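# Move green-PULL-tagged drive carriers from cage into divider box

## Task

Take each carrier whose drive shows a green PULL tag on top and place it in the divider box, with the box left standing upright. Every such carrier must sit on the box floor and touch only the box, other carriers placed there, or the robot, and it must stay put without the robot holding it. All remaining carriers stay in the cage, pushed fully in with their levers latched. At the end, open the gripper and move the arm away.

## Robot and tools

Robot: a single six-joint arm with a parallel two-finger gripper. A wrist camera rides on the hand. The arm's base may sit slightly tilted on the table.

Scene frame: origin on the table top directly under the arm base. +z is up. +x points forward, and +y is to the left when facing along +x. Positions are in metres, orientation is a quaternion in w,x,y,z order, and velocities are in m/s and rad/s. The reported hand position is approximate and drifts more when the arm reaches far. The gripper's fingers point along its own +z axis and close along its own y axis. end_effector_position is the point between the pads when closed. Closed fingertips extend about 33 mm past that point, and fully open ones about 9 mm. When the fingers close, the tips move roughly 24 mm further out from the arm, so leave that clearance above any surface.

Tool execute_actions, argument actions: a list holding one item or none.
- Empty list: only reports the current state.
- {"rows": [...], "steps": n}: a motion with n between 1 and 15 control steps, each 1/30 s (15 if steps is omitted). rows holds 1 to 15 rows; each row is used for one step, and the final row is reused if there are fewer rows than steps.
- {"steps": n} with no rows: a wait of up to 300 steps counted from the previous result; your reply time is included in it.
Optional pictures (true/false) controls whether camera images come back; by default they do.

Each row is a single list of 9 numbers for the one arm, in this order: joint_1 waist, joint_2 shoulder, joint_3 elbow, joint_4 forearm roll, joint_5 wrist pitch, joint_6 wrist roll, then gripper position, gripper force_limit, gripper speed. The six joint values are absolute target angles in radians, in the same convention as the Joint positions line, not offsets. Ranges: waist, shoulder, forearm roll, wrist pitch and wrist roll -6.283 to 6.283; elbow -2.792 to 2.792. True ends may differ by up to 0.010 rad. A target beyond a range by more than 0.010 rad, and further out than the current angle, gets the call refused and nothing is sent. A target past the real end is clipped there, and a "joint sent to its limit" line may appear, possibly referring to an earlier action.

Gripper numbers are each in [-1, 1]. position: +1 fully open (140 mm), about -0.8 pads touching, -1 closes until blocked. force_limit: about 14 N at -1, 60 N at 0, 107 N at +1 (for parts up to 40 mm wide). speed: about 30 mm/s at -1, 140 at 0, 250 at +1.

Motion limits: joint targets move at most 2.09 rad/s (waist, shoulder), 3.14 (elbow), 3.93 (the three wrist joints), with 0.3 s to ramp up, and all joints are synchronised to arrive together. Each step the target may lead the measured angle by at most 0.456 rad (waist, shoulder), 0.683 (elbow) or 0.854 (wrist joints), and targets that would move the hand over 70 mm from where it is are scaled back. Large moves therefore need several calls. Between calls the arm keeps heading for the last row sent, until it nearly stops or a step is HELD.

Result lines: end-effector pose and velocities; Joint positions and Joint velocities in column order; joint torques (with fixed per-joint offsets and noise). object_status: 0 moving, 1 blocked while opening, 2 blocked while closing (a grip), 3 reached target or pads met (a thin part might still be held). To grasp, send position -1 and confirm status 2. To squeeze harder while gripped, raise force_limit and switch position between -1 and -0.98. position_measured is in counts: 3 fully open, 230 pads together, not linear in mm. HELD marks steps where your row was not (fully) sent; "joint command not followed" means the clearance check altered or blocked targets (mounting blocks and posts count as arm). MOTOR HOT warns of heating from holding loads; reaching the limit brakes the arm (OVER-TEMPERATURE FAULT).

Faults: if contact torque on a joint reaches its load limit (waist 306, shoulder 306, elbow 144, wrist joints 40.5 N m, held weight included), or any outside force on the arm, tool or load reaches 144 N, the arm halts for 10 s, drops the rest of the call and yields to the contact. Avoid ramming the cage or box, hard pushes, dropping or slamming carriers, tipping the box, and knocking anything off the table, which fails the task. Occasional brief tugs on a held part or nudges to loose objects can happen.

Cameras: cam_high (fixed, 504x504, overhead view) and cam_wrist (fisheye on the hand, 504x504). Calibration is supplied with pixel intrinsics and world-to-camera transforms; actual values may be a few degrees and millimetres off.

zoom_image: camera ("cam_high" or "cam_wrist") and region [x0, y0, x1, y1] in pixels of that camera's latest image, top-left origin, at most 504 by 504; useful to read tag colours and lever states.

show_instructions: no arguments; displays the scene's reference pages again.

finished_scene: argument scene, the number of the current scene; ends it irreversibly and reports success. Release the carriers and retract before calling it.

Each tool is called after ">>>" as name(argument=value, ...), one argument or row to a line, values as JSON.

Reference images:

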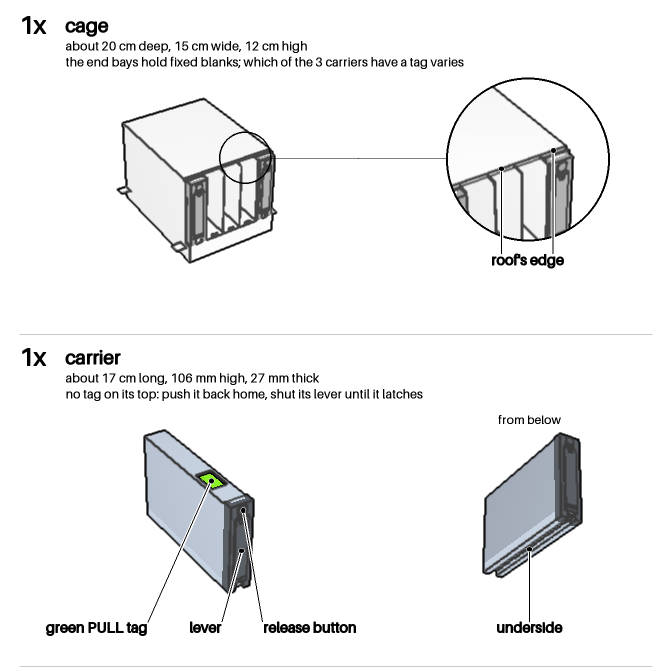

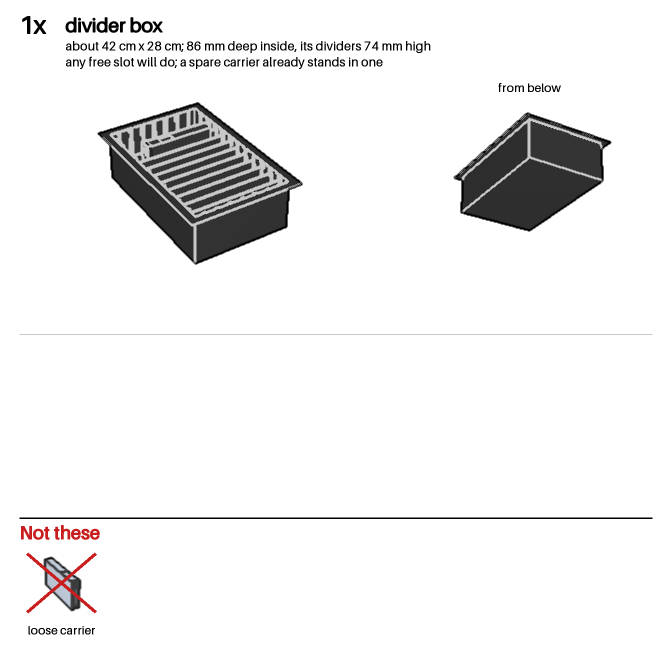

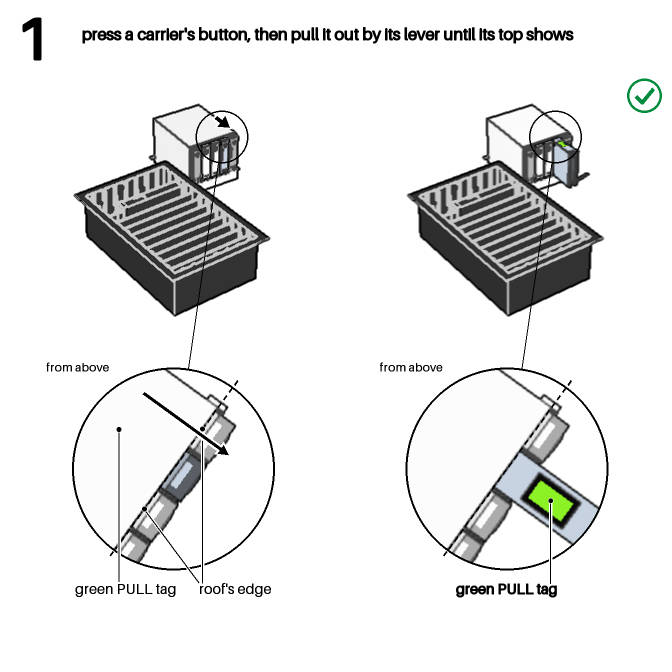

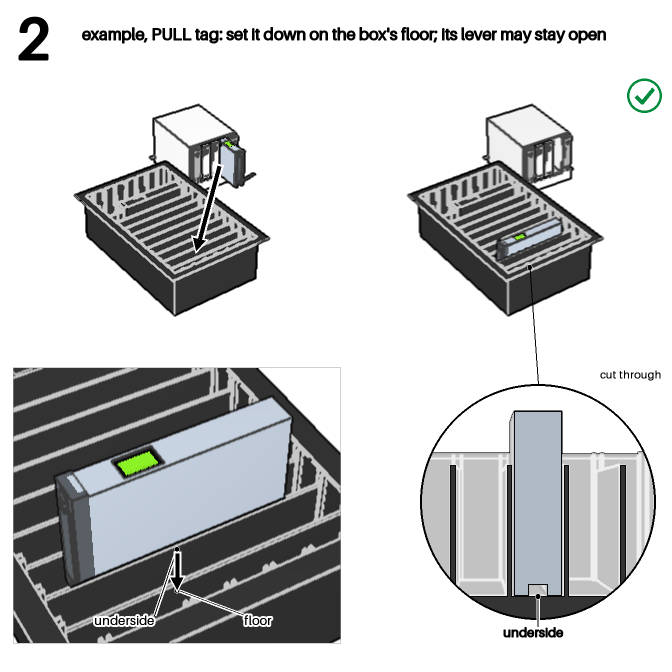

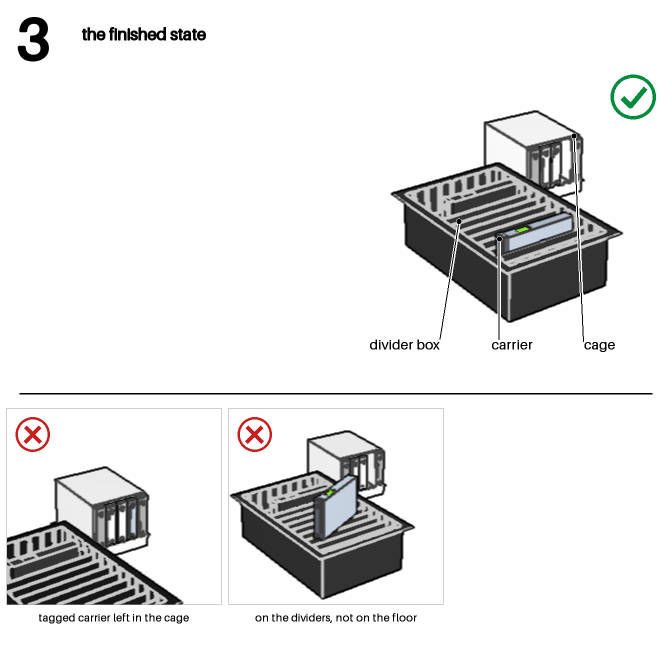

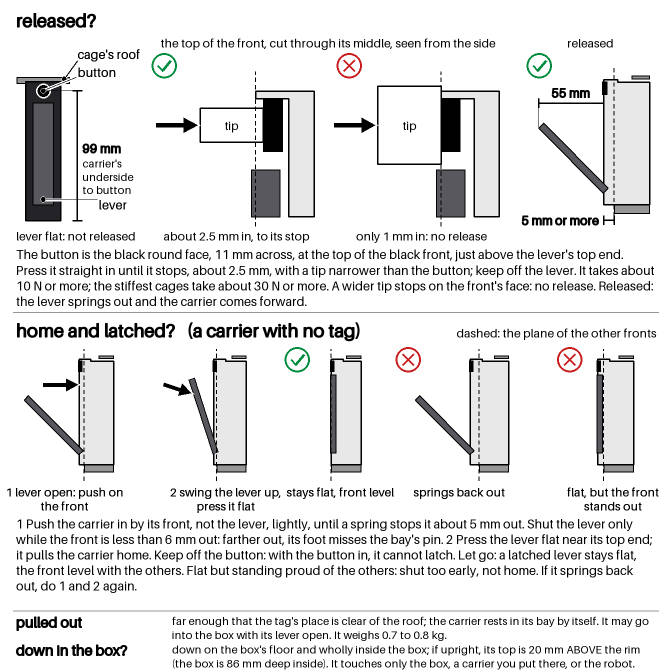

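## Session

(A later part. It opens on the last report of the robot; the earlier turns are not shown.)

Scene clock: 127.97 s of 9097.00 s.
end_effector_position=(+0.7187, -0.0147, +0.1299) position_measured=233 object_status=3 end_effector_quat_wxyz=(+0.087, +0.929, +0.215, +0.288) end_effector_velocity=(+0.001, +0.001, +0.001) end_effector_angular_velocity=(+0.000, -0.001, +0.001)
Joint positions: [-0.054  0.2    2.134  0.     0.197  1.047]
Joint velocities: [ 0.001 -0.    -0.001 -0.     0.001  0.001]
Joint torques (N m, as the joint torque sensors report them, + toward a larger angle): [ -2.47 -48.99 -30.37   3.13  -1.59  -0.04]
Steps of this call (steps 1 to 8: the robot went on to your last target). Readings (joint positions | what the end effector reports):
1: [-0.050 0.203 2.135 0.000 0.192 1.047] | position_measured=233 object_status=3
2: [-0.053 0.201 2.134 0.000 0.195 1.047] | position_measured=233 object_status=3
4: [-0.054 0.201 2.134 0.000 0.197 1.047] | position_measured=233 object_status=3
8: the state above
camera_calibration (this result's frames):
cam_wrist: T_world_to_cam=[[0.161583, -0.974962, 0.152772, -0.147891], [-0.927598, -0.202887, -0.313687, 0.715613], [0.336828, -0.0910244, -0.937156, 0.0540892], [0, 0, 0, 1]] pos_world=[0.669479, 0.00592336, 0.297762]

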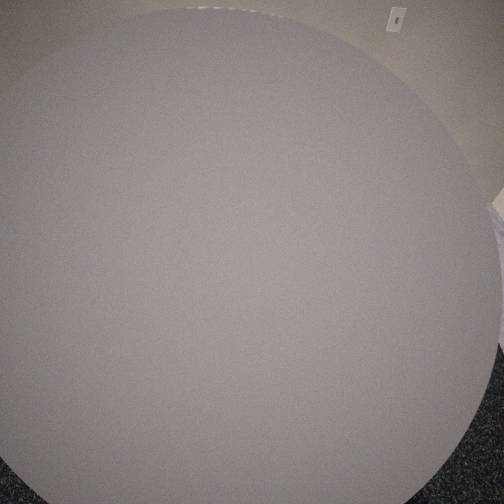

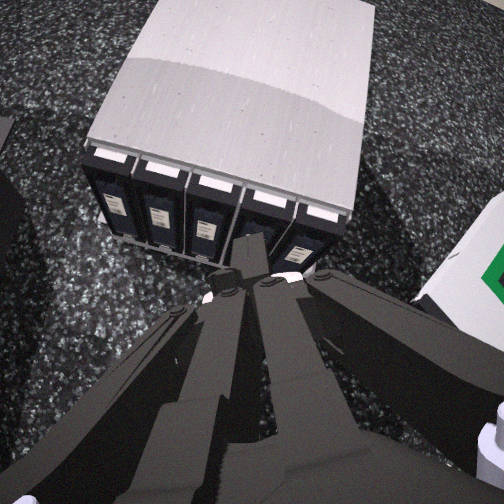

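>>> execute_actions(
  actions=[
    {"rows": [[-0.0543, 0.2023, 2.1308, 0, 0.1977, 1.047, -1, 0, 0],[-0.0543, 0.2043, 2.1281, 0, 0.1984, 1.047, -1, 0, 0],[-0.0543, 0.2064, 2.1254, 0, 0.199, 1.047, -1, 0, 0],[-0.0543, 0.2078, 2.1236, 0, 0.1995, 1.047, -1, 0, 0],[-0.0543, 0.2088, 2.1222, 0, 0.1998, 1.047, -1, 0, 0],[-0.0543, 0.2098, 2.1209, 0, 0.2001, 1.047, -1, 0, 0],[-0.0543, 0.2108, 2.1195, 0, 0.2004, 1.047, -1, 0, 0],[-0.0543, 0.2119, 2.1182, 0, 0.2007, 1.047, -1, 0, 0],[-0.0543, 0.2129, 2.1168, 0, 0.2011, 1.047, -1, 0, 0],[-0.0543, 0.2139, 2.1155, 0, 0.2014, 1.047, -1, 0, 0],[-0.0543, 0.2146, 2.1146, 0, 0.2016, 1.047, -1, 0, 0],[-0.0543, 0.2153, 2.1137, 0, 0.2018, 1.047, -1, 0, 0]], "steps": 15},
  ],
  pictures=false,
)

>>> execute_actions(
  actions=[
    {"steps": 5},
  ],
)

>>> zoom_image(
  camera="cam_wrist",
  region=[220, 170, 320, 270],
)

Scene clock: 131.07 s of 9097.00 s.
end_effector_position=(+0.7294, -0.0155, +0.1300) position_measured=233 object_status=3 end_effector_quat_wxyz=(+0.087, +0.929, +0.215, +0.288) end_effector_velocity=(+0.003, -0.001, -0.000) end_effector_angular_velocity=(-0.000, -0.000, -0.001)
Joint positions: [-0.054  0.215  2.114 -0.     0.202  1.047]
Joint velocities: [-0.001  0.005 -0.006 -0.     0.    -0.   ]
Joint torques (N m, as the joint torque sensors report them, + toward a larger angle): [ -3.   -50.68 -37.51   3.25  -5.39   0.01]
Steps of this call (steps 1 to 30: the robot went on to your last target; steps 31 to 78: nothing new was sent; steps 79 to 93: all 15 steps of this action). Readings (joint positions | what the end effector reports):
79: [-0.054 0.200 2.133 -0.000 0.197 1.047] | position_measured=233 object_status=3
80: [-0.054 0.201 2.133 -0.000 0.197 1.047] | position_measured=233 object_status=3
82: [-0.054 0.204 2.128 -0.000 0.198 1.047] | position_measured=233 object_status=3
86: [-0.054 0.209 2.121 -0.000 0.200 1.047] | position_measured=233 object_status=3
93: the state above

Scene clock: 131.23 s of 9097.00 s.
end_effector_position=(+0.7296, -0.0155, +0.1300) position_measured=233 object_status=3 end_effector_quat_wxyz=(+0.087, +0.929, +0.215, +0.288) end_effector_velocity=(+0.001, -0.000, +0.001) end_effector_angular_velocity=(-0.000, -0.002, -0.000)
Joint positions: [-0.054  0.215  2.114 -0.     0.202  1.047]
Joint velocities: [-0.     0.    -0.002 -0.    -0.    -0.   ]
Joint torques (N m, as the joint torque sensors report them, + toward a larger angle): [ -0.91 -46.41 -38.74   3.18  -5.59  -0.07]
Steps of this call (steps 1 to 5: the robot went on to your last target). Readings (joint positions | what the end effector reports):
1: [-0.054 0.215 2.114 -0.000 0.202 1.047] | position_measured=233 object_status=3
2: [-0.054 0.215 2.114 -0.000 0.202 1.047] | position_measured=233 object_status=3
4: [-0.054 0.215 2.114 -0.000 0.202 1.047] | position_measured=233 object_status=3
5: the state above
camera_calibration (this result's frames):
cam_wrist: T_world_to_cam=[[0.161562, -0.974959, 0.152813, -0.150423], [-0.927588, -0.202883, -0.313718, 0.725618], [0.336866, -0.0910628, -0.937139, 0.0503526], [0, 0, 0, 1]] pos_world=[0.680415, 0.00514498, 0.297814]

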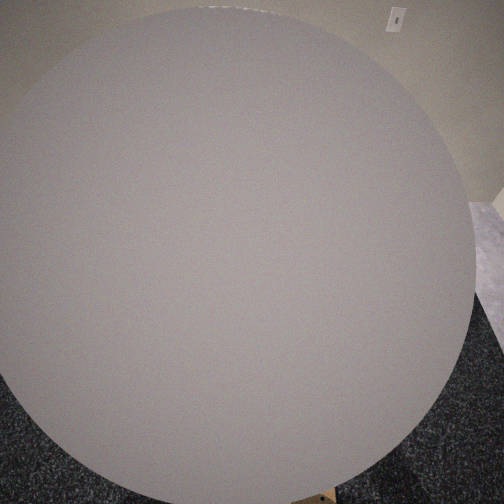

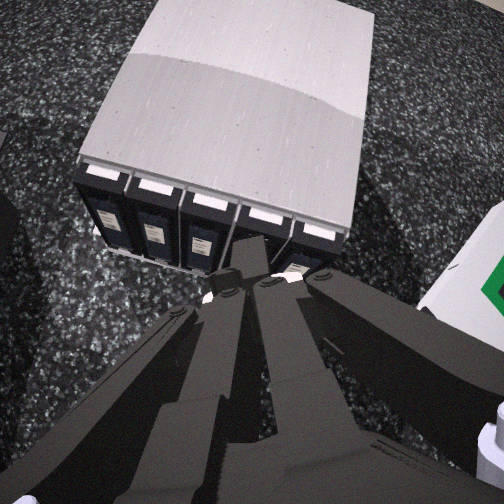

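Region (220, 170, 320, 270) of cam_wrist's 504x504 image, scaled by 5.040, with more detail than that image has.

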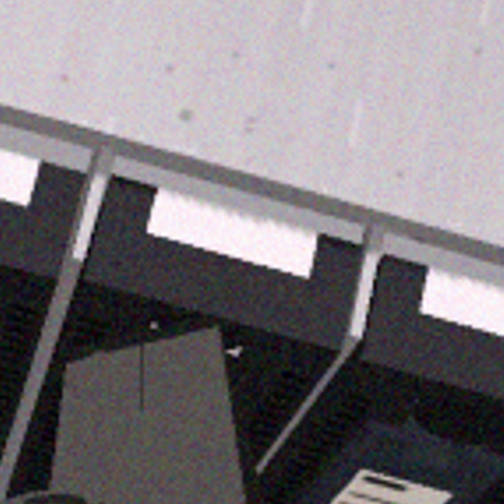

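>>> execute_actions(
  actions=[
    {"rows": [[-0.0543, 0.2139, 2.1155, 0, 0.2014, 1.047, -1, 0, 0],[-0.0543, 0.2119, 2.1182, 0, 0.2007, 1.047, -1, 0, 0],[-0.0543, 0.2098, 2.1209, 0, 0.2001, 1.047, -1, 0, 0],[-0.0543, 0.2071, 2.1245, 0, 0.1992, 1.047, -1, 0, 0],[-0.0543, 0.2043, 2.1281, 0, 0.1984, 1.047, -1, 0, 0],[-0.0543, 0.2002, 2.1315, 0, 0.199, 1.047, -1, 0, 0],[-0.0543, 0.194, 2.134, 0, 0.2027, 1.047, -1, 0, 0],[-0.052, 0.187, 2.134, 0, 0.2097, 1.047, -1, 0, 0],[-0.046, 0.181, 2.132, 0, 0.2177, 1.047, -1, 0, 0],[-0.036, 0.179, 2.130, 0, 0.2217, 1.047, -1, 0, 0],[-0.024, 0.181, 2.129, 0, 0.2207, 1.047, -1, 0, 0],[-0.011, 0.187, 2.128, 0, 0.2157, 1.047, -1, 0, 0],[0.002, 0.194, 2.127, 0, 0.2097, 1.047, -1, 0, 0],[0.014, 0.201, 2.126, 0, 0.2037, 1.047, -1, 0, 0],[0.0221, 0.2062, 2.1255, 0, 0.199, 1.047, -1, 0, 0]], "steps": 15},
  ],
  pictures=false,
)

>>> execute_actions(
  actions=[
    {"steps": 10},
  ],
)

>>> zoom_image(
  camera="cam_wrist",
  region=[220, 170, 320, 270],
)

Scene clock: 135.53 s of 9097.00 s.
end_effector_position=(+0.7182, +0.0183, +0.1381) position_measured=233 object_status=3 end_effector_quat_wxyz=(+0.080, +0.924, +0.236, +0.290) end_effector_velocity=(+0.043, +0.244, -0.083) end_effector_angular_velocity=(+0.000, +0.006, +0.342)
Joint positions: [-0.008  0.189  2.128  0.     0.213  1.047]
Joint velocities: [ 0.342  0.177 -0.027  0.001 -0.144 -0.001]
Joint torques (N m, as the joint torque sensors report them, + toward a larger angle): [ -4.43 -36.77 -29.35   2.8   -2.     0.01]
Steps of this call (steps 1 to 15: the robot went on to your last target; steps 16 to 90: nothing new was sent; then 0.80 s passed at rest; steps 91 to 105: all 15 steps of this action). Readings (joint positions | what the end effector reports):
91: [-0.054 0.215 2.114 0.000 0.202 1.047] | position_measured=233 object_status=3
92: [-0.054 0.215 2.114 0.000 0.202 1.047] | position_measured=233 object_status=3
94: [-0.054 0.213 2.117 0.000 0.201 1.047] | position_measured=233 object_status=3
98: [-0.054 0.201 2.129 0.000 0.199 1.047] | position_measured=233 object_status=3
105: the state above

Scene clock: 135.87 s of 9097.00 s.
end_effector_position=(+0.7222, +0.0401, +0.1302) position_measured=233 object_status=3 end_effector_quat_wxyz=(+0.076, +0.920, +0.250, +0.291) end_effector_velocity=(-0.000, -0.000, -0.001) end_effector_angular_velocity=(-0.000, +0.001, -0.000)
Joint positions: [0.022 0.206 2.126 0.    0.199 1.047]
Joint velocities: [-0.     0.001  0.    -0.001 -0.     0.001]
Joint torques (N m, as the joint torque sensors report them, + toward a larger angle): [ -1.82 -50.19 -30.88   3.3   -1.49  -0.17]
Steps of this call (steps 1 to 10: the robot went on to your last target). Readings (joint positions | what the end effector reports):
1: [0.003 0.195 2.127 0.000 0.208 1.047] | position_measured=233 object_status=3
2: [0.012 0.201 2.127 0.000 0.204 1.047] | position_measured=233 object_status=3
4: [0.021 0.205 2.126 0.000 0.200 1.047] | position_measured=233 object_status=3
8: [0.022 0.206 2.126 0.000 0.199 1.047] | position_measured=233 object_status=3
10: the state above
camera_calibration (this result's frames):
cam_wrist: T_world_to_cam=[[0.235358, -0.959811, 0.152869, -0.148911], [-0.909313, -0.272993, -0.314047, 0.719736], [0.343158, -0.0650924, -0.93702, 0.0525615], [0, 0, 0, 1]] pos_world=[0.671476, 0.0569777, 0.298046]

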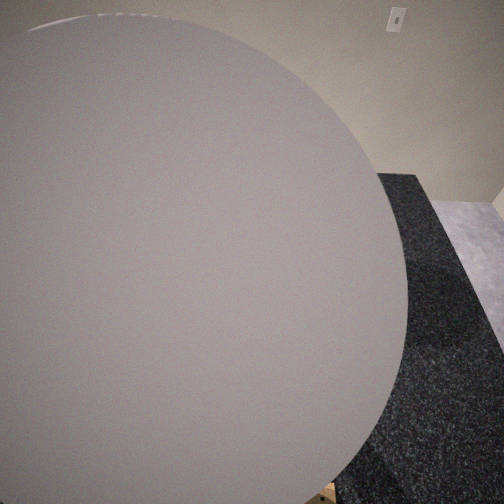

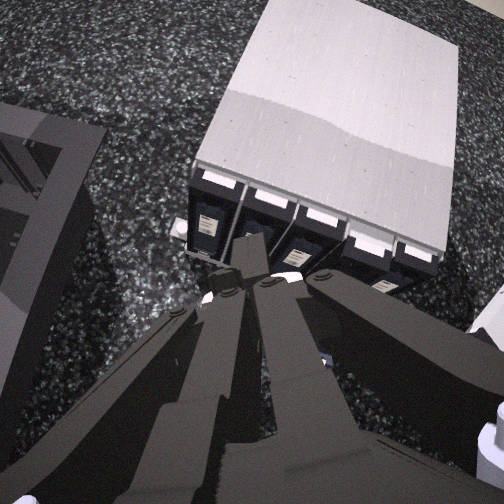

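Region (220, 170, 320, 270) of cam_wrist's 504x504 image, scaled by 5.040, with more detail than that image has.

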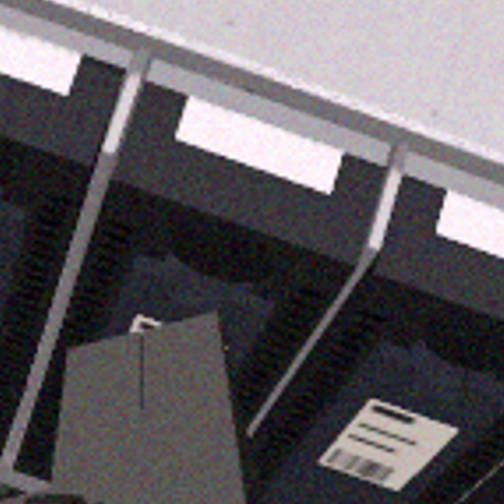

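>>> execute_actions(
  actions=[
    {"rows": [[0.0221, 0.2083, 2.1228, 0, 0.1996, 1.047, -1, 0, 0],[0.0221, 0.2103, 2.1201, 0, 0.2003, 1.047, -1, 0, 0],[0.0221, 0.2124, 2.1174, 0, 0.2009, 1.047, -1, 0, 0],[0.0221, 0.2138, 2.1156, 0, 0.2014, 1.047, -1, 0, 0],[0.0221, 0.2148, 2.1142, 0, 0.2017, 1.047, -1, 0, 0],[0.0221, 0.2158, 2.1129, 0, 0.202, 1.047, -1, 0, 0],[0.0221, 0.2168, 2.1115, 0, 0.2023, 1.047, -1, 0, 0],[0.0221, 0.2179, 2.1102, 0, 0.2026, 1.047, -1, 0, 0],[0.0221, 0.2189, 2.1088, 0, 0.203, 1.047, -1, 0, 0],[0.0221, 0.2199, 2.1075, 0, 0.2033, 1.047, -1, 0, 0],[0.0221, 0.2208, 2.1063, 0, 0.2036, 1.047, -1, 0, 0],[0.0221, 0.2217, 2.1051, 0, 0.2039, 1.047, -1, 0, 0]], "steps": 15},
  ],
  pictures=false,
)

>>> execute_actions(
  actions=[
    {"steps": 5},
  ],
)

>>> zoom_image(
  camera="cam_wrist",
  region=[220, 170, 320, 270],
)

Scene clock: 139.07 s of 9097.00 s.
end_effector_position=(+0.7331, +0.0403, +0.1300) position_measured=233 object_status=3 end_effector_quat_wxyz=(+0.076, +0.920, +0.250, +0.291) end_effector_velocity=(+0.004, -0.000, +0.001) end_effector_angular_velocity=(-0.000, -0.001, +0.000)
Joint positions: [ 0.022  0.221  2.106 -0.     0.204  1.047]
Joint velocities: [-0.     0.004 -0.008 -0.001  0.003 -0.   ]
Joint torques (N m, as the joint torque sensors report them, + toward a larger angle): [ -2.3  -46.22 -39.61   3.6   -5.64  -0.27]
Steps of this call (steps 1 to 30: the robot went on to your last target; steps 31 to 81: nothing new was sent; steps 82 to 96: all 15 steps of this action). Readings (joint positions | what the end effector reports):
82: [0.022 0.206 2.125 -0.000 0.199 1.047] | position_measured=233 object_status=3
83: [0.022 0.207 2.125 -0.000 0.199 1.047] | position_measured=233 object_status=3
85: [0.022 0.210 2.120 -0.000 0.200 1.047] | position_measured=233 object_status=3
89: [0.022 0.216 2.113 -0.000 0.202 1.047] | position_measured=233 object_status=3
96: the state above

Scene clock: 139.23 s of 9097.00 s.
end_effector_position=(+0.7334, +0.0403, +0.1301) position_measured=233 object_status=3 end_effector_quat_wxyz=(+0.076, +0.920, +0.250, +0.291) end_effector_velocity=(+0.000, -0.000, +0.000) end_effector_angular_velocity=(-0.001, -0.001, +0.001)
Joint positions: [ 0.022  0.222  2.105 -0.     0.204  1.047]
Joint velocities: [-0.    -0.    -0.001 -0.001 -0.    -0.   ]
Joint torques (N m, as the joint torque sensors report them, + toward a larger angle): [ -2.7  -47.92 -39.02   3.25  -5.76  -0.01]
Steps of this call (steps 1 to 5: the robot went on to your last target). Readings (joint positions | what the end effector reports):
1: [0.022 0.222 2.105 -0.000 0.204 1.047] | position_measured=233 object_status=3
2: [0.022 0.222 2.105 -0.000 0.204 1.047] | position_measured=233 object_status=3
4: [0.022 0.222 2.105 -0.000 0.204 1.047] | position_measured=233 object_status=3
5: the state above
camera_calibration (this result's frames):
cam_wrist: T_world_to_cam=[[0.235492, -0.959779, 0.152862, -0.151494], [-0.909345, -0.273105, -0.313855, 0.729925], [0.342979, -0.0650941, -0.937085, 0.0487385], [0, 0, 0, 1]] pos_world=[0.682713, 0.0571176, 0.297921]

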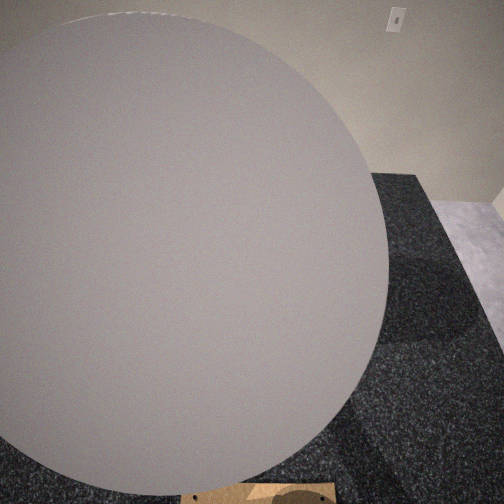

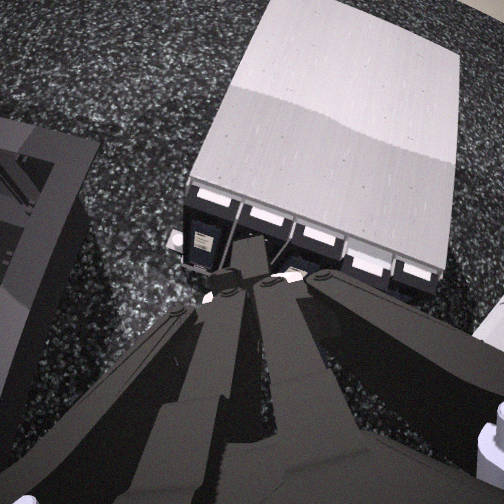

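Region (220, 170, 320, 270) of cam_wrist's 504x504 image, scaled by 5.040, with more detail than that image has.

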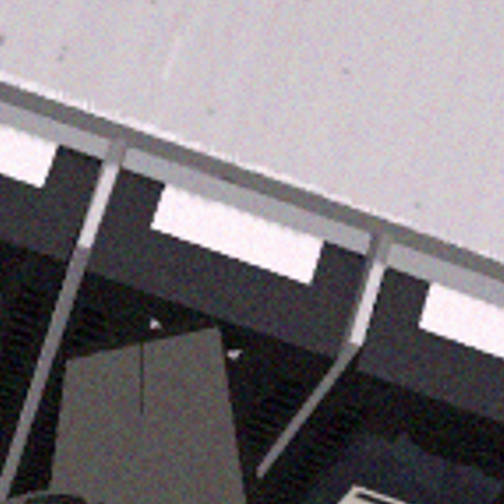

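>>> execute_actions(
  actions=[
    {"rows": [[0.0221, 0.2203, 2.1069, 0, 0.2035, 1.047, -1, 0, 0],[0.0221, 0.2183, 2.1096, 0, 0.2028, 1.047, -1, 0, 0],[0.0221, 0.2158, 2.1129, 0, 0.202, 1.047, -1, 0, 0],[0.0221, 0.213, 2.1165, 0, 0.2012, 1.047, -1, 0, 0],[0.0221, 0.2103, 2.1201, 0, 0.2003, 1.047, -1, 0, 0],[0.0221, 0.2062, 2.124, 0, 0.2005, 1.047, -1, 0, 0],[0.0221, 0.199, 2.127, 0, 0.2047, 1.047, -1, 0, 0],[0.0225, 0.190, 2.129, 0, 0.213, 1.047, -1, 0, 0],[0.023, 0.180, 2.128, 0, 0.228, 1.06, -1, 0, 0],[0.0235, 0.172, 2.122, 0, 0.25, 1.08, -1, 0, 0],[0.024, 0.170, 2.108, 0, 0.285, 1.11, -0.4, 0, 0],[0.0245, 0.176, 2.086, 0, 0.335, 1.15, -0.4, 0, 0],[0.025, 0.188, 2.058, 0, 0.395, 1.2, -0.4, 0, 0],[0.0253, 0.204, 2.024, 0, 0.46, 1.25, -0.4, 0, 0],[0.0256, 0.222, 1.988, 0, 0.528, 1.3, -0.4, 0, 0]], "steps": 15},
  ],
  pictures=false,
)

>>> execute_actions(
  actions=[
    {"rows": [[0.026, 0.242, 1.949, 0, 0.602, 1.35, -0.4, 0, 0],[0.0263, 0.263, 1.908, 0, 0.68, 1.4, -0.4, 0, 0],[0.0266, 0.284, 1.866, 0, 0.76, 1.45, -0.4, 0, 0],[0.0268, 0.305, 1.825, 0, 0.838, 1.5, -0.4, 0, 0],[0.027, 0.325, 1.786, 0, 0.91, 1.55, -0.4, 0, 0],[0.0271, 0.343, 1.75, 0, 0.978, 1.59, -0.4, 0, 0],[0.0272, 0.357, 1.722, 0, 1.031, 1.62, -0.4, 0, 0],[0.0272, 0.3685, 1.70, 0, 1.0731, 1.6437, -0.4, 0, 0]], "steps": 15},
  ],
)

Scene clock: 148.30 s of 9097.00 s.
end_effector_position=(+0.7120, +0.0416, +0.1503) position_measured=208 object_status=0 end_effector_quat_wxyz=(+0.054, +0.941, +0.206, +0.263) end_effector_velocity=(+0.021, +0.008, +0.061) end_effector_angular_velocity=(+0.504, +0.760, -0.834)
Joint positions: [0.024 0.178 2.084 0.    0.336 1.15 ]
Joint velocities: [ 0.011  0.111 -0.581 -0.     1.223  0.988]
Joint torques (N m, as the joint torque sensors report them, + toward a larger angle): [ -2.73 -40.76 -40.49   4.14  -1.69  -0.53]
Steps of this call (steps 1 to 15: the robot went on to your last target; steps 16 to 90: nothing new was sent; then 5.57 s passed at rest; steps 91 to 105: all 15 steps of this action). Readings (joint positions | what the end effector reports):
91: [0.022 0.222 2.105 0.000 0.204 1.047] | position_measured=233 object_status=3
92: [0.022 0.221 2.105 0.000 0.204 1.047] | position_measured=233 object_status=3
94: [0.022 0.219 2.109 0.000 0.203 1.047] | position_measured=233 object_status=3
98: [0.022 0.207 2.122 0.000 0.201 1.047] | position_measured=233 object_status=3
105: the state above

Scene clock: 148.80 s of 9097.00 s.
end_effector_position=(+0.7141, +0.0437, +0.1600) position_measured=179 object_status=3 end_effector_quat_wxyz=(-0.001, +1.000, -0.029, +0.001) end_effector_velocity=(-0.005, -0.000, +0.003) end_effector_angular_velocity=(-0.001, +0.035, -0.026)
Joint positions: [0.027 0.368 1.701 0.    1.072 1.643]
Joint velocities: [-0.     0.007 -0.017 -0.     0.044  0.026]
Joint torques (N m, as the joint torque sensors report them, + toward a larger angle): [ -1.34 -72.54 -32.94   3.4    0.72  -0.32]
Steps of this call (steps 1 to 15: all 15 steps of this action). Readings (joint positions | what the end effector reports):
1: [0.025 0.184 2.063 0.000 0.380 1.186] | position_measured=200 object_status=0
2: [0.025 0.193 2.037 0.000 0.430 1.224] | position_measured=192 object_status=0
4: [0.026 0.224 1.979 0.000 0.544 1.306] | position_measured=179 object_status=0
8: [0.027 0.297 1.840 0.000 0.808 1.480] | position_measured=179 object_status=0
15: the state above
camera_calibration (this result's frames):
cam_wrist: T_world_to_cam=[[-0.299301, -0.954139, -0.00618847, 0.258852], [-0.920413, 0.287, 0.265463, 0.613429], [-0.251512, 0.0851492, -0.964101, 0.505915], [0, 0, 0, 1]] pos_world=[0.769326, 0.0278484, 0.326513]

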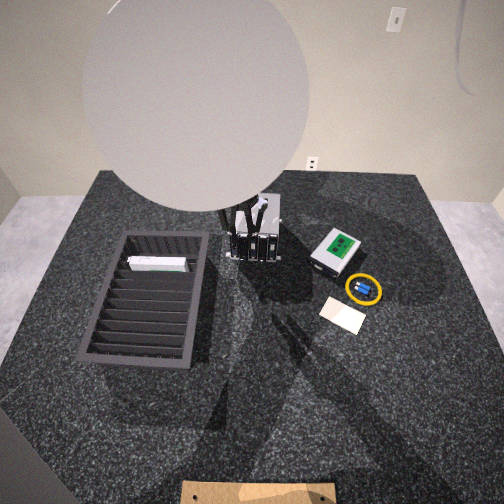

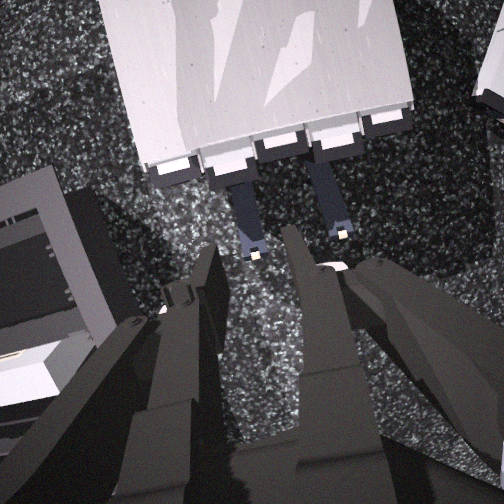

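>>> execute_actions(
  actions=[
    {"rows": [[0.0272, 0.372, 1.7035, 0, 1.0661, 1.6437, -0.4, 0, 0],[0.0272, 0.378, 1.7095, 0, 1.0541, 1.6437, -0.4, 0, 0],[0.0272, 0.386, 1.7173, 0, 1.0383, 1.6437, -0.4, 0, 0],[0.0272, 0.395, 1.7258, 0, 1.0208, 1.6437, -0.4, 0, 0],[0.0272, 0.404, 1.7341, 0, 1.0035, 1.6437, -0.4, 0, 0],[0.0272, 0.413, 1.7422, 0, 0.9864, 1.6437, -0.4, 0, 0],[0.0272, 0.421, 1.7494, 0, 0.9712, 1.6437, -0.4, 0, 0],[0.0272, 0.427, 1.7547, 0, 0.9599, 1.6437, -0.4, 0, 0],[0.0272, 0.4308, 1.758, 0, 0.9528, 1.6437, -0.4, 0, 0],[0.0272, 0.4308, 1.758, 0, 0.9528, 1.6437, -0.4, 0, 0],[0.0272, 0.4308, 1.758, 0, 0.9528, 1.6437, -0.4, 0, 0],[0.0272, 0.4308, 1.758, 0, 0.9528, 1.6437, -0.4, 0, 0],[0.0272, 0.4308, 1.758, 0, 0.9528, 1.6437, -1, 0, -0.5]], "steps": 15},
  ],
  pictures=false,
)

>>> execute_actions(
  actions=[
    {"steps": 12},
  ],
)

Scene clock: 152.40 s of 9097.00 s.
end_effector_position=(+0.7141, +0.0438, +0.0884) position_measured=185 object_status=0 end_effector_quat_wxyz=(-0.001, +1.000, -0.030, +0.000) end_effector_velocity=(-0.000, -0.000, -0.003) end_effector_angular_velocity=(+0.001, -0.001, -0.001)
Joint positions: [ 0.027  0.431  1.758 -0.     0.953  1.644]
Joint velocities: [-0.001  0.002  0.004  0.001 -0.007 -0.   ]
Joint torques (N m, as the joint torque sensors report them, + toward a larger angle): [ -1.25 -75.38 -33.51   3.65  -0.11   0.  ]
Steps of this call (steps 1 to 15: the robot went on to your last target; steps 16 to 90: nothing new was sent; then 0.10 s passed at rest; steps 91 to 105: all 15 steps of this action). Readings (joint positions | what the end effector reports):
91: [0.027 0.369 1.700 -0.000 1.073 1.644] | position_measured=179 object_status=3
92: [0.027 0.370 1.700 -0.000 1.071 1.644] | position_measured=179 object_status=3
94: [0.027 0.377 1.708 -0.000 1.056 1.644] | position_measured=179 object_status=3
98: [0.027 0.407 1.736 -0.000 0.998 1.644] | position_measured=179 object_status=3
105: the state above

Scene clock: 152.80 s of 9097.00 s.
end_effector_position=(+0.7140, +0.0438, +0.0882) position_measured=211 object_status=2 end_effector_quat_wxyz=(-0.001, +1.000, -0.030, +0.000) end_effector_velocity=(+0.000, -0.000, +0.000) end_effector_angular_velocity=(+0.000, -0.000, -0.001)
Joint positions: [ 0.027  0.431  1.758 -0.     0.953  1.644]
Joint velocities: [-0.001  0.    -0.001  0.001 -0.    -0.001]
Joint torques (N m, as the joint torque sensors report them, + toward a larger angle): [ -3.64 -68.53 -29.88   2.99  -0.63  -0.11]
Steps of this call (steps 1 to 12: the robot went on to your last target). Readings (joint positions | what the end effector reports):
1: [0.027 0.431 1.758 -0.000 0.953 1.644] | position_measured=190 object_status=0
2: [0.027 0.431 1.758 -0.000 0.953 1.644] | position_measured=194 object_status=0
4: [0.027 0.431 1.758 -0.000 0.953 1.644] | position_measured=204 object_status=0
8: [0.027 0.431 1.758 -0.000 0.953 1.644] | position_measured=211 object_status=0
12: the state above
camera_calibration (this result's frames):
cam_wrist: T_world_to_cam=[[-0.300109, -0.953887, -0.00582125, 0.259014], [-0.919901, 0.287791, 0.266381, 0.631944], [-0.252422, 0.0852981, -0.96385, 0.437231], [0, 0, 0, 1]] pos_world=[0.769425, 0.0279078, 0.254596]

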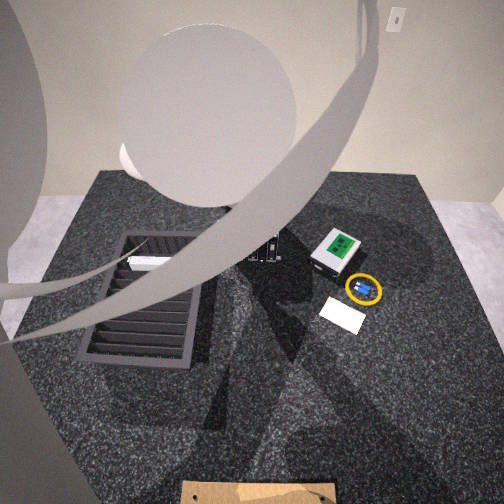

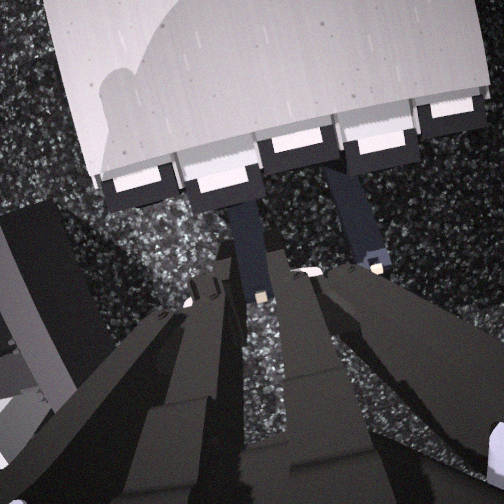

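>>> execute_actions(
  actions=[
    {"rows": [[0.0273, 0.4295, 1.7601, 0, 0.952, 1.6438, -1, 0, -0.5],[0.0275, 0.4268, 1.7642, 0, 0.9506, 1.644, -1, 0, -0.5],[0.0278, 0.4228, 1.7704, 0, 0.9484, 1.6443, -1, 0, -0.5],[0.0281, 0.4188, 1.7766, 0, 0.9462, 1.6446, -1, 0, -0.5],[0.0285, 0.4148, 1.7828, 0, 0.944, 1.645, -1, 0, -0.5],[0.0288, 0.4108, 1.789, 0, 0.9418, 1.6453, -1, 0, -0.5],[0.0291, 0.4068, 1.7952, 0, 0.9396, 1.6456, -1, 0, -0.5],[0.0294, 0.4028, 1.8013, 0, 0.9375, 1.6459, -1, 0, -0.5],[0.0297, 0.3988, 1.8075, 0, 0.9353, 1.6462, -1, 0, -0.5],[0.03, 0.3948, 1.8136, 0, 0.9332, 1.6465, -1, 0, -0.5],[0.0304, 0.3908, 1.8197, 0, 0.9311, 1.6469, -1, 0, -0.5],[0.0307, 0.3868, 1.8258, 0, 0.929, 1.6472, -1, 0, -0.5],[0.0309, 0.3842, 1.8299, 0, 0.9275, 1.6474, -1, 0, -0.5]], "steps": 15},
  ],
)

Scene clock: 156.63 s of 9097.00 s.
end_effector_position=(+0.6804, +0.0458, +0.0881) position_measured=211 object_status=2 end_effector_quat_wxyz=(-0.001, +1.000, -0.030, +0.000) end_effector_velocity=(-0.039, +0.003, -0.000) end_effector_angular_velocity=(+0.001, -0.001, -0.000)
Joint positions: [0.031 0.386 1.827 0.    0.929 1.647]
Joint velocities: [ 0.005 -0.052  0.08   0.001 -0.028  0.005]
Joint torques (N m, as the joint torque sensors report them, + toward a larger angle): [ -8.39 -60.86 -29.23   2.35   1.82   0.09]
Steps of this call (steps 1 to 15: the robot went on to your last target; steps 16 to 90: nothing new was sent; then 0.33 s passed at rest; steps 91 to 105: all 15 steps of this action). Readings (joint positions | what the end effector reports):
91: [0.027 0.431 1.758 0.000 0.953 1.644] | position_measured=211 object_status=2
92: [0.027 0.431 1.759 0.000 0.952 1.644] | position_measured=211 object_status=2
94: [0.027 0.427 1.764 0.000 0.950 1.644] | position_measured=211 object_status=2
98: [0.029 0.412 1.787 0.000 0.943 1.645] | position_measured=211 object_status=2
105: the state above
camera_calibration (this result's frames):
cam_wrist: T_world_to_cam=[[-0.300092, -0.953893, -0.0057667, 0.250831], [-0.91982, 0.28776, 0.266693, 0.600368], [-0.252737, 0.0853367, -0.963764, 0.428692], [0, 0, 0, 1]] pos_world=[0.73585, 0.0299205, 0.25449]

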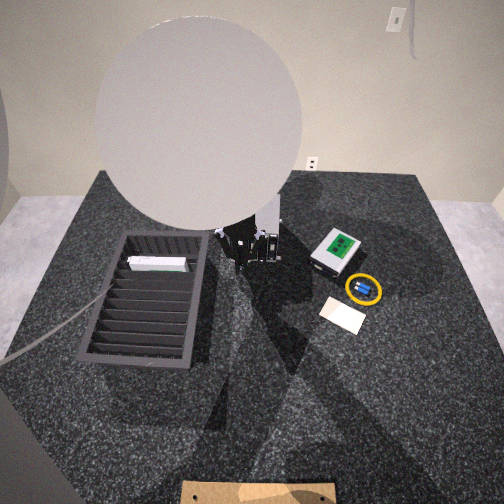

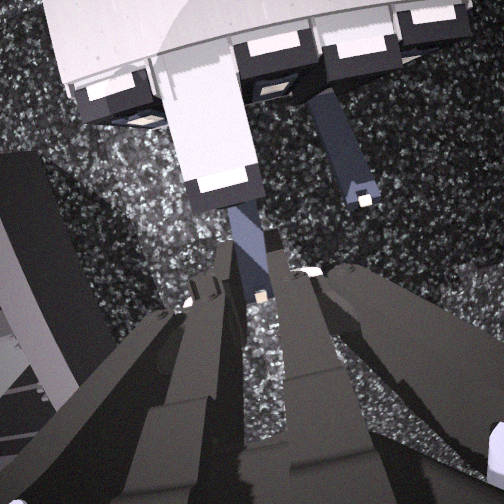

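>>> zoom_image(
  camera="cam_wrist",
  region=[130, 20, 290, 200],
)

Region (130, 20, 290, 200) of cam_wrist's 504x504 image, scaled by 2.800, with more detail than that image has.

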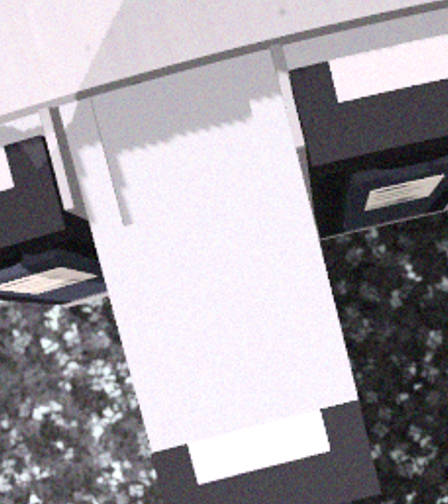

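>>> execute_actions(
  actions=[
    {"rows": [[0.0311, 0.3868, 1.8258, 0, 0.929, 1.6472, -1, 0, -0.5],[0.0308, 0.3908, 1.8197, 0, 0.9311, 1.6469, -1, 0, -0.5],[0.0304, 0.3948, 1.8136, 0, 0.9332, 1.6465, -1, 0, -0.5],[0.0301, 0.3988, 1.8075, 0, 0.9353, 1.6462, -1, 0, -0.5],[0.0298, 0.4028, 1.8013, 0, 0.9375, 1.6459, -1, 0, -0.5],[0.0295, 0.4068, 1.7952, 0, 0.9396, 1.6456, -1, 0, -0.5],[0.0292, 0.4108, 1.789, 0, 0.9418, 1.6453, -1, 0, -0.5],[0.0288, 0.4148, 1.7828, 0, 0.944, 1.645, -1, 0, -0.5],[0.0284, 0.4188, 1.7766, 0, 0.9462, 1.6446, -1, 0, -0.5],[0.0281, 0.4228, 1.7704, 0, 0.9484, 1.6443, -1, 0, -0.5],[0.0278, 0.4261, 1.7652, 0, 0.9503, 1.644, -1, 0, -0.5],[0.0276, 0.4288, 1.7611, 0, 0.9517, 1.6438, -1, 0, -0.5],[0.0275, 0.4308, 1.758, 0, 0.9528, 1.6437, -1, 0, -0.5],[0.0274, 0.4321, 1.7559, 0, 0.9536, 1.6436, -1, 0, -0.5],[0.0273, 0.4335, 1.7538, 0, 0.9543, 1.6435, -1, 0, -0.5]], "steps": 15},
  ],
  pictures=false,
)

>>> execute_actions(
  actions=[
    {"rows": [[0.0272, 0.4341, 1.7528, 0, 0.9547, 1.6434, -1, 0, -0.5],[0.0272, 0.4348, 1.7518, 0, 0.955, 1.6434, -1, 0, -0.5]], "steps": 9},
  ],
)

Scene clock: 160.83 s of 9097.00 s.
end_effector_position=(+0.7131, +0.0441, +0.0882) position_measured=211 object_status=2 end_effector_quat_wxyz=(-0.001, +1.000, -0.030, +0.000) end_effector_velocity=(+0.048, -0.003, +0.000) end_effector_angular_velocity=(-0.000, -0.012, +0.000)
Joint positions: [ 0.028  0.43   1.76  -0.     0.952  1.644]
Joint velocities: [-0.005  0.059 -0.093 -0.     0.022 -0.005]
Joint torques (N m, as the joint torque sensors report them, + toward a larger angle): [  0.67 -65.73 -31.91   3.29  -3.22  -0.55]
Steps of this call (steps 1 to 15: the robot went on to your last target; steps 16 to 90: nothing new was sent; then 0.70 s passed at rest; steps 91 to 105: all 15 steps of this action). Readings (joint positions | what the end effector reports):
91: [0.031 0.384 1.830 -0.000 0.927 1.647] | position_measured=211 object_status=2
92: [0.031 0.385 1.829 -0.000 0.928 1.647] | position_measured=211 object_status=2
94: [0.031 0.390 1.821 -0.000 0.931 1.647] | position_measured=211 object_status=2
98: [0.030 0.405 1.798 -0.000 0.939 1.646] | position_measured=211 object_status=2
105: the state above

Scene clock: 161.13 s of 9097.00 s.
end_effector_position=(+0.7169, +0.0439, +0.0881) position_measured=211 object_status=2 end_effector_quat_wxyz=(-0.001, +1.000, -0.030, +0.000) end_effector_velocity=(+0.001, +0.000, +0.001) end_effector_angular_velocity=(+0.000, -0.002, +0.001)
Joint positions: [ 0.027  0.435  1.752 -0.     0.955  1.643]
Joint velocities: [ 0.     0.001 -0.002  0.     0.    -0.001]
Joint torques (N m, as the joint torque sensors report them, + toward a larger angle): [ -0.8  -62.32 -31.33   3.75  -3.57  -0.28]
Steps of this call (steps 1 to 9: all 9 steps of this action). Readings (joint positions | what the end effector reports):
1: [0.027 0.431 1.757 -0.000 0.953 1.644] | position_measured=211 object_status=2
2: [0.027 0.433 1.755 -0.000 0.954 1.644] | position_measured=211 object_status=2
4: [0.027 0.434 1.753 -0.000 0.955 1.643] | position_measured=211 object_status=2
8: [0.027 0.435 1.752 -0.000 0.955 1.643] | position_measured=211 object_status=2
9: the state above
camera_calibration (this result's frames):
cam_wrist: T_world_to_cam=[[-0.299818, -0.953979, -0.0058042, 0.259734], [-0.919956, 0.287504, 0.2665, 0.634636], [-0.252567, 0.0852412, -0.963817, 0.437993], [0, 0, 0, 1]] pos_world=[0.772332, 0.027985, 0.254523]

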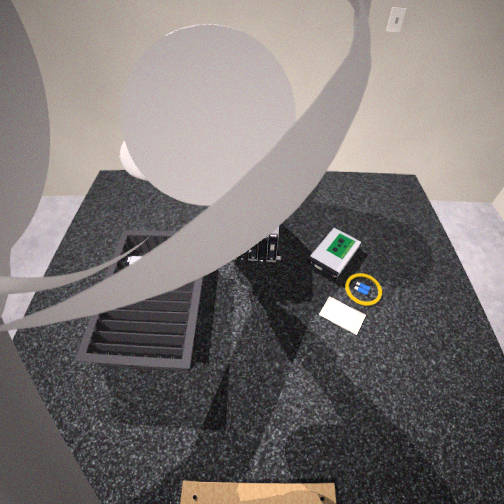

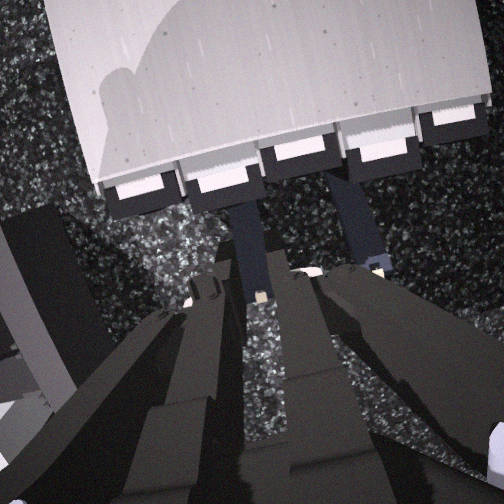

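>>> zoom_image(
  camera="cam_wrist",
  region=[150, 120, 430, 230],
)

Region (150, 120, 430, 230) of cam_wrist's 504x504 image, scaled by 1.800, with more detail than that image has; it fills the top 198 rows of this view, and the rest is white.

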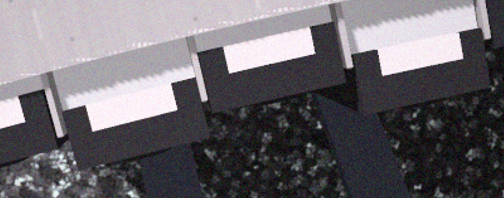

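>>> execute_actions(
  actions=[
    {"rows": [[0.0273, 0.4341, 1.7528, 0, 0.9547, 1.6435, -1, 0, 0],[0.0273, 0.4337, 1.7535, 0, 0.9544, 1.6435, -1, 0, 0],[0.0273, 0.4337, 1.7535, 0, 0.9544, 1.6435, -0.45, 0, 0],[0.0273, 0.4337, 1.7535, 0, 0.9544, 1.6435, -0.45, 0, 0],[0.0273, 0.4337, 1.7535, 0, 0.9544, 1.6435, -0.45, 0, 0],[0.0273, 0.4337, 1.7535, 0, 0.9544, 1.6435, -0.45, 0, 0],[0.0278, 0.4288, 1.7611, 0, 0.9517, 1.6438, -0.45, 0, 0],[0.0284, 0.4208, 1.7735, 0, 0.9473, 1.6446, -0.45, 0, 0],[0.0292, 0.4108, 1.789, 0, 0.9418, 1.6453, -0.45, 0, 0],[0.0301, 0.3988, 1.8075, 0, 0.9353, 1.6462, -0.45, 0, 0],[0.0308, 0.3868, 1.8258, 0, 0.929, 1.6472, -0.45, 0, 0],[0.0312, 0.374, 1.846, 0, 0.917, 1.64, -0.45, 0, 0],[0.0312, 0.361, 1.871, 0, 0.885, 1.62, -0.45, 0, 0],[0.0312, 0.347, 1.901, 0, 0.83, 1.58, -1, 0, 0.5],[0.0311, 0.331, 1.937, 0, 0.755, 1.53, -1, 0, 0.5]], "steps": 15},
  ],
  pictures=false,
)

>>> execute_actions(
  actions=[
    {"rows": [[0.031, 0.3135, 1.977, 0, 0.674, 1.47, -1, 0, 0.5],[0.0309, 0.295, 2.019, 0, 0.589, 1.41, -1, 0, 0.5],[0.0308, 0.2765, 2.061, 0, 0.504, 1.35, -1, 0, 0.5],[0.0307, 0.258, 2.103, 0, 0.419, 1.29, -1, 0, 0.5],[0.0306, 0.2395, 2.145, 0, 0.334, 1.23, -1, 0, 0.5],[0.0305, 0.222, 2.185, 0, 0.253, 1.17, -1, 0, 0.5],[0.0304, 0.207, 2.22, 0, 0.182, 1.12, -1, 0, 0.5],[0.0303, 0.195, 2.247, 0, 0.127, 1.085, -1, 0, 0.5],[0.0303, 0.187, 2.265, 0, 0.091, 1.06, -1, 0, 0.5],[0.0303, 0.1836, 2.2736, 0, 0.0735, 1.047, -1, 0, 0.5]], "steps": 15},
  ],
)

Scene clock: 169.23 s of 9097.00 s.
end_effector_position=(+0.6748, +0.0458, +0.0864) position_measured=189 object_status=0 end_effector_quat_wxyz=(-0.001, +1.000, -0.022, +0.009) end_effector_velocity=(-0.122, +0.002, -0.050) end_effector_angular_velocity=(+0.000, -0.507, +0.443)
Joint positions: [0.031 0.373 1.851 0.    0.901 1.632]
Joint velocities: [ 0.006 -0.333  0.622 -0.001 -0.795 -0.437]
Joint torques (N m, as the joint torque sensors report them, + toward a larger angle): [  0.88 -64.11 -28.41   2.96  -0.42  -0.16]
Steps of this call (steps 1 to 15: the robot went on to your last target; steps 16 to 90: nothing new was sent; then 4.60 s passed at rest; steps 91 to 105: all 15 steps of this action). Readings (joint positions | what the end effector reports):
91: [0.027 0.435 1.752 0.000 0.955 1.643] | position_measured=211 object_status=2
92: [0.027 0.435 1.752 0.000 0.955 1.643] | position_measured=211 object_status=2
94: [0.027 0.434 1.752 0.000 0.954 1.643] | position_measured=211 object_status=0
98: [0.027 0.432 1.756 0.000 0.954 1.643] | position_measured=186 object_status=0
105: the state above

Scene clock: 169.73 s of 9097.00 s.
end_effector_position=(+0.6570, +0.0452, +0.0845) position_measured=233 object_status=3 end_effector_quat_wxyz=(+0.073, +0.921, +0.251, +0.288) end_effector_velocity=(-0.023, -0.001, +0.027) end_effector_angular_velocity=(-0.164, -0.311, +0.244)
Joint positions: [0.03  0.186 2.269 0.    0.084 1.054]
Joint velocities: [-0.001 -0.092  0.211 -0.    -0.427 -0.298]
Joint torques (N m, as the joint torque sensors report them, + toward a larger angle): [ -5.22 -34.11 -36.07   4.04  -2.34   0.13]
Steps of this call (steps 1 to 15: all 15 steps of this action). Readings (joint positions | what the end effector reports):
1: [0.031 0.362 1.873 0.000 0.868 1.612] | position_measured=200 object_status=0
2: [0.031 0.350 1.897 0.000 0.826 1.581] | position_measured=211 object_status=0
4: [0.031 0.325 1.953 0.000 0.719 1.503] | position_measured=231 object_status=0
8: [0.031 0.265 2.088 0.000 0.448 1.310] | position_measured=233 object_status=0
15: the state above
camera_calibration (this result's frames):
cam_wrist: T_world_to_cam=[[0.238727, -0.959897, 0.146996, -0.123453], [-0.91118, -0.273763, -0.307903, 0.648258], [0.335797, -0.0604351, -0.939993, 0.0372745], [0, 0, 0, 1]] pos_world=[0.607635, 0.0612196, 0.252786]

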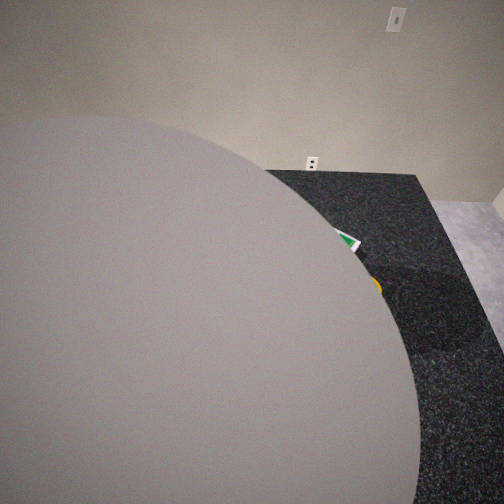

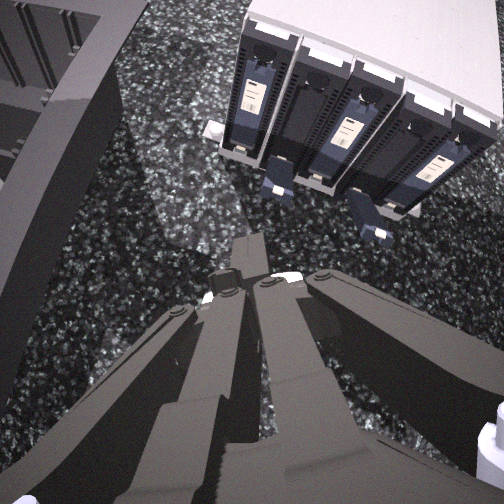

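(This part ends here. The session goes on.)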